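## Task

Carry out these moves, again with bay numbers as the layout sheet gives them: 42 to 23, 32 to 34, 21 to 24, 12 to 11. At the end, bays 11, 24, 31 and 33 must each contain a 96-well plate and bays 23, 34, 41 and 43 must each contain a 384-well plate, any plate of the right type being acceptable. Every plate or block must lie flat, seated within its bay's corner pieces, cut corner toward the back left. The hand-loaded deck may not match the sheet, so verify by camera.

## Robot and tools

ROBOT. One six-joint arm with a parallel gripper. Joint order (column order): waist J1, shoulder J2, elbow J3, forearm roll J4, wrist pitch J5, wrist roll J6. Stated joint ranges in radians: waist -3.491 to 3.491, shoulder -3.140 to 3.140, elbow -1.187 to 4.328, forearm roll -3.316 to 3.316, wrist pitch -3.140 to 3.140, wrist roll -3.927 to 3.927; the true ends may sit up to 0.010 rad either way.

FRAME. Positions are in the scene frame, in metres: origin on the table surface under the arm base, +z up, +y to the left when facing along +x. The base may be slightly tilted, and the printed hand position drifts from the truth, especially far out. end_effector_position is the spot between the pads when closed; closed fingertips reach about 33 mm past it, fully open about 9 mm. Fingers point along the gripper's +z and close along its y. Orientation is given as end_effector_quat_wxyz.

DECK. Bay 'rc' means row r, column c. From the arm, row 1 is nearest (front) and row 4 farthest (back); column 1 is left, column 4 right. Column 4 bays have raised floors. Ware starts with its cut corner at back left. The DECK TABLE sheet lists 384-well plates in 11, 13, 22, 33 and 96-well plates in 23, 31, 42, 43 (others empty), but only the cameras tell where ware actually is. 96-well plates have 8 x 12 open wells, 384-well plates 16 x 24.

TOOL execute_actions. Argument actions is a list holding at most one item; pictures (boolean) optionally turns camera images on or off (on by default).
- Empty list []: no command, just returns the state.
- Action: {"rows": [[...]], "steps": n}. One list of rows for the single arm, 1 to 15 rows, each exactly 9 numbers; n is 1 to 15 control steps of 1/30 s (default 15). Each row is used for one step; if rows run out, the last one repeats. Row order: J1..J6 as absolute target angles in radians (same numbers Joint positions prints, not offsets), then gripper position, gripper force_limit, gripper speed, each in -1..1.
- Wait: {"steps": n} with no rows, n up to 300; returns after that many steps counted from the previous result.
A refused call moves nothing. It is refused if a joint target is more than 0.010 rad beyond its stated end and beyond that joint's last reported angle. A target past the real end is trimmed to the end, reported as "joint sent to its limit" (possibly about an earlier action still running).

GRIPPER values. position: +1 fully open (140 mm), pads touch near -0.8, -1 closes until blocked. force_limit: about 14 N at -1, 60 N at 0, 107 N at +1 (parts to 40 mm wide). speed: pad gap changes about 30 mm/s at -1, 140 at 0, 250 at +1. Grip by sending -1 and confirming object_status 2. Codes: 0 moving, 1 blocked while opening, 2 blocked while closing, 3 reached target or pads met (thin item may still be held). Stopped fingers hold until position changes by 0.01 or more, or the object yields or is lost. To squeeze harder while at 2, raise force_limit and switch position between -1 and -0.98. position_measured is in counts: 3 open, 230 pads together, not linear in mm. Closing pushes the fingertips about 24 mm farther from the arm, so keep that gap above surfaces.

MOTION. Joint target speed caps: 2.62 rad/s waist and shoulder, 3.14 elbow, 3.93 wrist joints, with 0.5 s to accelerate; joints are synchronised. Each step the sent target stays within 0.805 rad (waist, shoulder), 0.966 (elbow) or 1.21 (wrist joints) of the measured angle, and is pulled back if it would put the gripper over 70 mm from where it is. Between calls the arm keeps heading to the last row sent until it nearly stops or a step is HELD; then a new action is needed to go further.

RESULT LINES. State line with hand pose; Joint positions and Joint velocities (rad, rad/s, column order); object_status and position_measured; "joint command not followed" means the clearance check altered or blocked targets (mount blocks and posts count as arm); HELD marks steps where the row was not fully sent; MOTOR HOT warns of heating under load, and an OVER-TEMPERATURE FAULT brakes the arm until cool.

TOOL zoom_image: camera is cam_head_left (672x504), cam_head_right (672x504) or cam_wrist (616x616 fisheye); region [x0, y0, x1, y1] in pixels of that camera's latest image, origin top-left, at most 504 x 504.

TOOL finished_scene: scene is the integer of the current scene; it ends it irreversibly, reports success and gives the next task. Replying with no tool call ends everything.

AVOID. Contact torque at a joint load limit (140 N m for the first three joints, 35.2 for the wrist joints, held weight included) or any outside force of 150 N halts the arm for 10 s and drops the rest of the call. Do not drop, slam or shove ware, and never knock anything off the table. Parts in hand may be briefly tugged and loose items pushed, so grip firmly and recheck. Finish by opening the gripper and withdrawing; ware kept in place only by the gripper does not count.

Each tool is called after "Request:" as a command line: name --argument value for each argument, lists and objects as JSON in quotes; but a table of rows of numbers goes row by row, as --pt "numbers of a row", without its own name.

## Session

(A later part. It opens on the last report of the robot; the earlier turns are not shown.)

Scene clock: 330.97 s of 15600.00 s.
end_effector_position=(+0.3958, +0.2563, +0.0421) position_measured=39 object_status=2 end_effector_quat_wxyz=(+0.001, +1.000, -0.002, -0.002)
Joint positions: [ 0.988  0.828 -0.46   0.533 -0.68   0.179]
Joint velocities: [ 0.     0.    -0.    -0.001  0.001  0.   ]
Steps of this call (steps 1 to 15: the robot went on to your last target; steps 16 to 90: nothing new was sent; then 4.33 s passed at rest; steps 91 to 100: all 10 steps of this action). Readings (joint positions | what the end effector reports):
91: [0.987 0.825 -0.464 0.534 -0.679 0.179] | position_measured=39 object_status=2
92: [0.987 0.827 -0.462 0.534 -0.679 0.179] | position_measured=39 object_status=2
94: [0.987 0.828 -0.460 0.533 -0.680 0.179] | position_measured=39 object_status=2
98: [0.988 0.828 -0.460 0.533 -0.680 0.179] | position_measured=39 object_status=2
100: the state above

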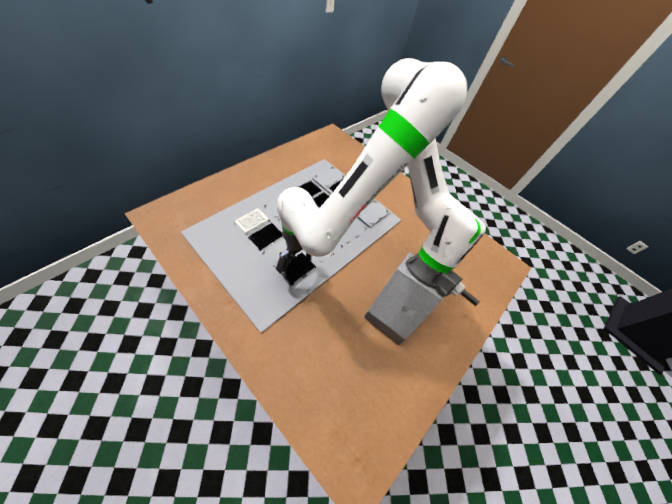

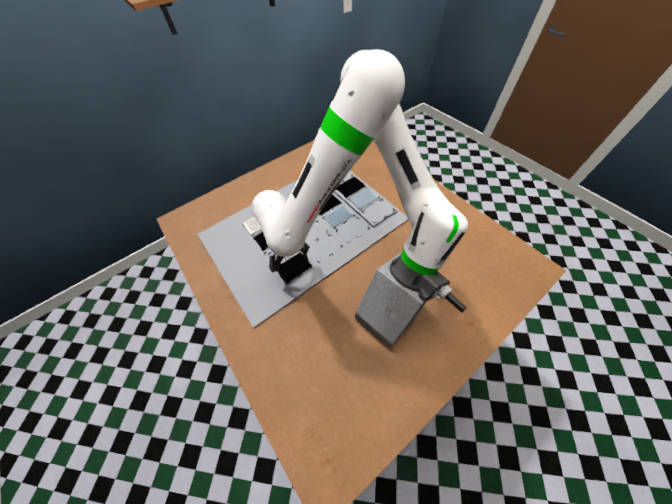

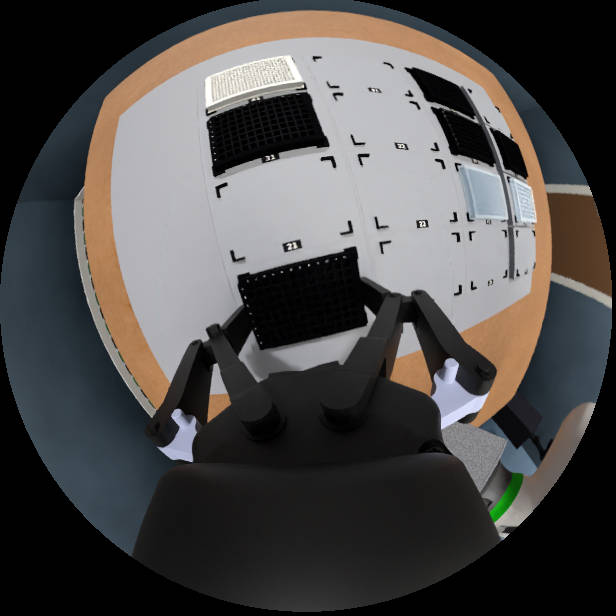

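Request:
execute_actions --actions '[{"rows":[[0.9849,0.8313,-0.4622,0.5378,-0.6752,0.176,-1,0,-0.5],[0.9849,0.8313,-0.4622,0.5378,-0.6752,0.176,-1,0,-0.5],[0.9849,0.8313,-0.4622,0.5378,-0.6752,0.176,-1,0,-0.5],[0.9827,0.8352,-0.4637,0.5426,-0.6702,0.1726,-1,0,-0.5],[0.9827,0.8352,-0.4637,0.5426,-0.6702,0.1726,-1,0,-0.5],[0.9827,0.8352,-0.4637,0.5426,-0.6702,0.1726,-1,0,-0.5],[0.9804,0.839,-0.4651,0.5473,-0.6652,0.1692,-1,0,-0.5]],"steps":13}]'

Request:
zoom_image --camera "cam_wrist" --region '[152, 146, 472, 396]'

Scene clock: 342.20 s of 15600.00 s.
end_effector_position=(+0.3956, +0.2557, +0.0353) position_measured=39 object_status=2 end_effector_quat_wxyz=(+0.000, +1.000, -0.002, -0.002)
Joint positions: [ 0.98   0.839 -0.465  0.547 -0.665  0.169]
Joint velocities: [ 0.001 -0.001  0.     0.001  0.002  0.   ]
Steps of this call (steps 1 to 15: the robot went on to your last target; steps 16 to 90: nothing new was sent; then 7.80 s passed at rest; steps 91 to 103: all 13 steps of this action). Readings (joint positions | what the end effector reports):
91: [0.988 0.828 -0.460 0.533 -0.680 0.179] | position_measured=39 object_status=2
92: [0.986 0.830 -0.461 0.535 -0.678 0.178] | position_measured=39 object_status=2
94: [0.985 0.831 -0.462 0.538 -0.675 0.176] | position_measured=39 object_status=2
98: [0.981 0.837 -0.464 0.546 -0.667 0.170] | position_measured=39 object_status=2
103: the state above

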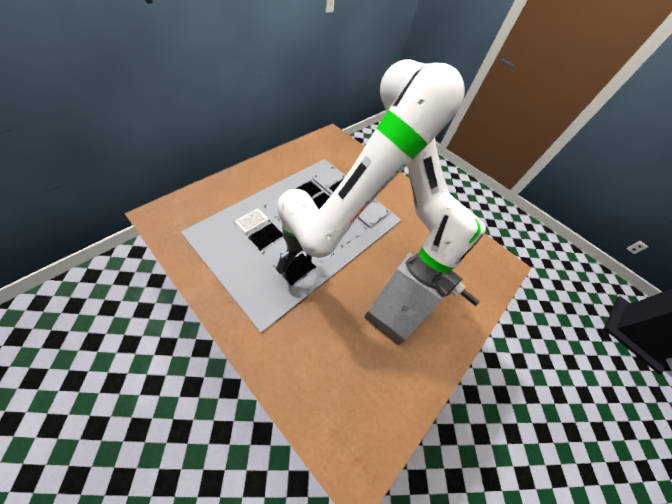

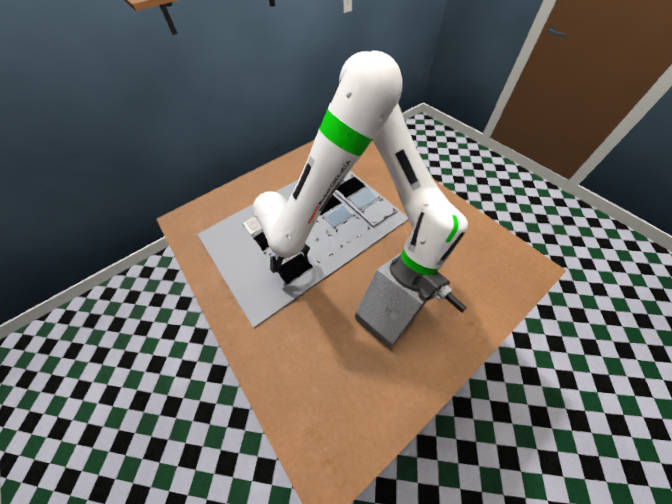

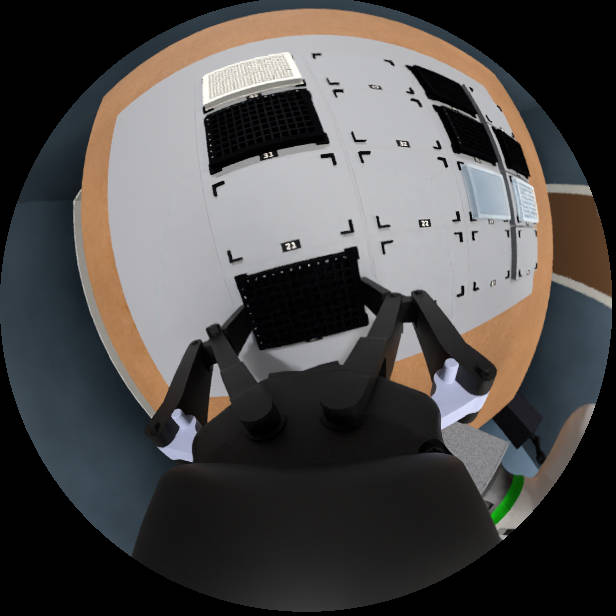

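Region (152, 146, 472, 396) of cam_wrist's 616x616 image, scaled by 1.575, with more detail than that image has; it fills the top 394 rows of this view, and the rest is white.

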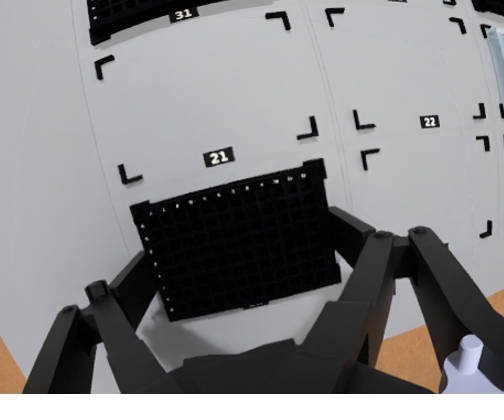

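Request:
execute_actions --actions '[{"rows":[[0.9804,0.839,-0.4651,0.5473,-0.6652,0.1692,1,0,-0.3]],"steps":10}]' --pictures false

Request:
execute_actions --actions '[{"rows":[[1.012,0.776,-0.448,0.479,-0.739,0.219,1,0,-0.3]],"steps":14}]'

Request:
zoom_image --camera "cam_wrist" --region '[152, 40, 572, 396]'

Scene clock: 347.17 s of 15600.00 s.
end_effector_position=(+0.3959, +0.2559, +0.0355) position_measured=3 object_status=0 end_effector_quat_wxyz=(+0.000, +1.000, -0.002, -0.002)
Joint positions: [ 0.98   0.839 -0.465  0.548 -0.665  0.169]
Joint velocities: [-0.001 -0.    -0.002 -0.    -0.002 -0.   ]
Steps of this call (steps 1 to 15: the robot went on to your last target; steps 16 to 90: nothing new was sent; then 1.63 s passed at rest; steps 91 to 100: all 10 steps of this action). Readings (joint positions | what the end effector reports):
91: [0.980 0.839 -0.465 0.547 -0.665 0.169] | position_measured=39 object_status=0
92: [0.980 0.839 -0.465 0.547 -0.665 0.169] | position_measured=39 object_status=0
94: [0.980 0.839 -0.465 0.548 -0.664 0.169] | position_measured=25 object_status=0
98: [0.980 0.839 -0.465 0.548 -0.665 0.169] | position_measured=4 object_status=0
100: the state above

Scene clock: 347.63 s of 15600.00 s.
end_effector_position=(+0.3949, +0.2553, +0.0702) position_measured=3 object_status=3 end_effector_quat_wxyz=(-0.000, +1.000, -0.002, -0.002)
Joint positions: [ 1.012  0.776 -0.448  0.479 -0.739  0.219]
Joint velocities: [-0.001 -0.001  0.     0.     0.     0.   ]
Steps of this call (steps 1 to 14: all 14 steps of this action). Readings (joint positions | what the end effector reports):
1: [0.980 0.839 -0.465 0.548 -0.665 0.169] | position_measured=3 object_status=0
2: [0.982 0.836 -0.465 0.544 -0.670 0.172] | position_measured=3 object_status=0
4: [0.994 0.812 -0.458 0.518 -0.697 0.191] | position_measured=3 object_status=3
8: [1.012 0.776 -0.448 0.479 -0.739 0.219] | position_measured=3 object_status=3
14: the state above

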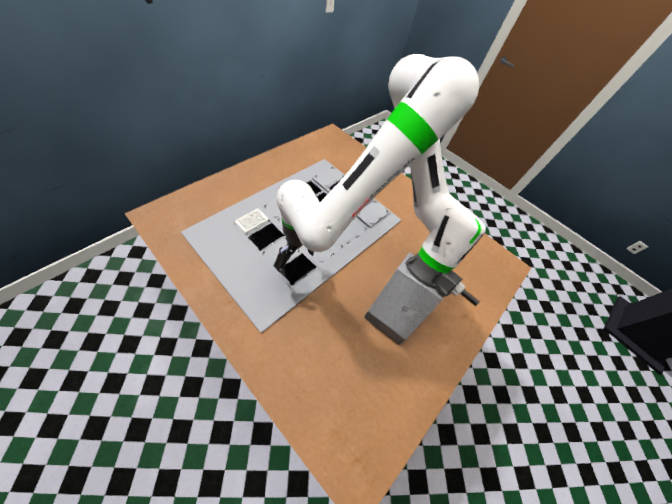

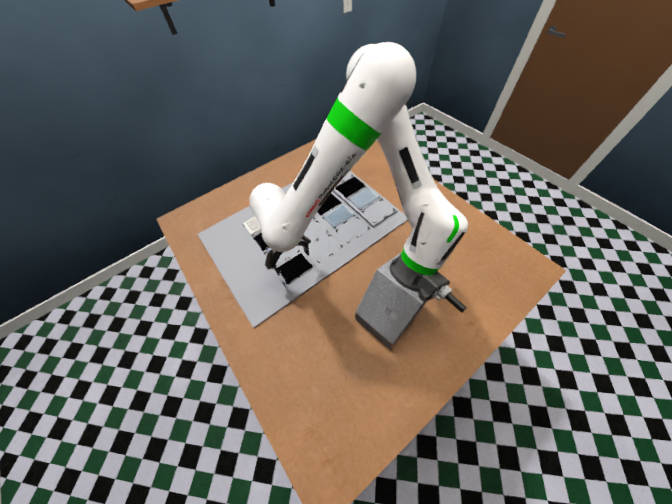

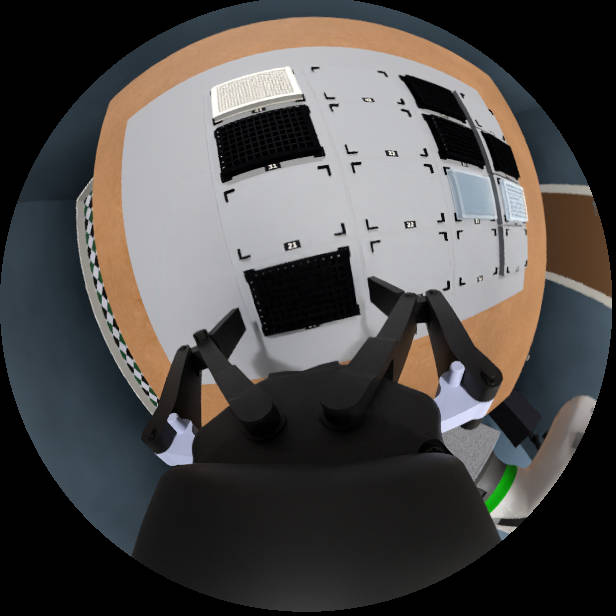

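Region (152, 40, 572, 396) of cam_wrist's 616x616 image, scaled by 1.200, with more detail than that image has; it fills the top 427 rows of this view, and the rest is white.

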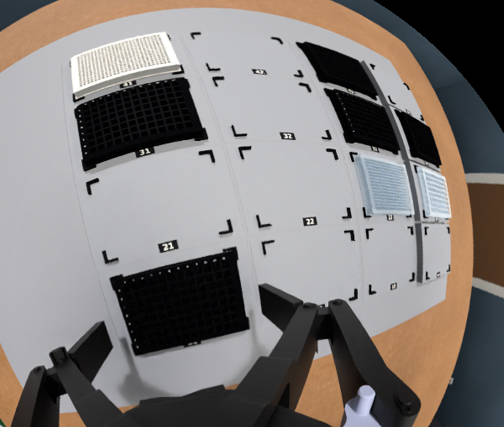

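Request:
finished_scene --scene 2

The scene is finished: the task was done.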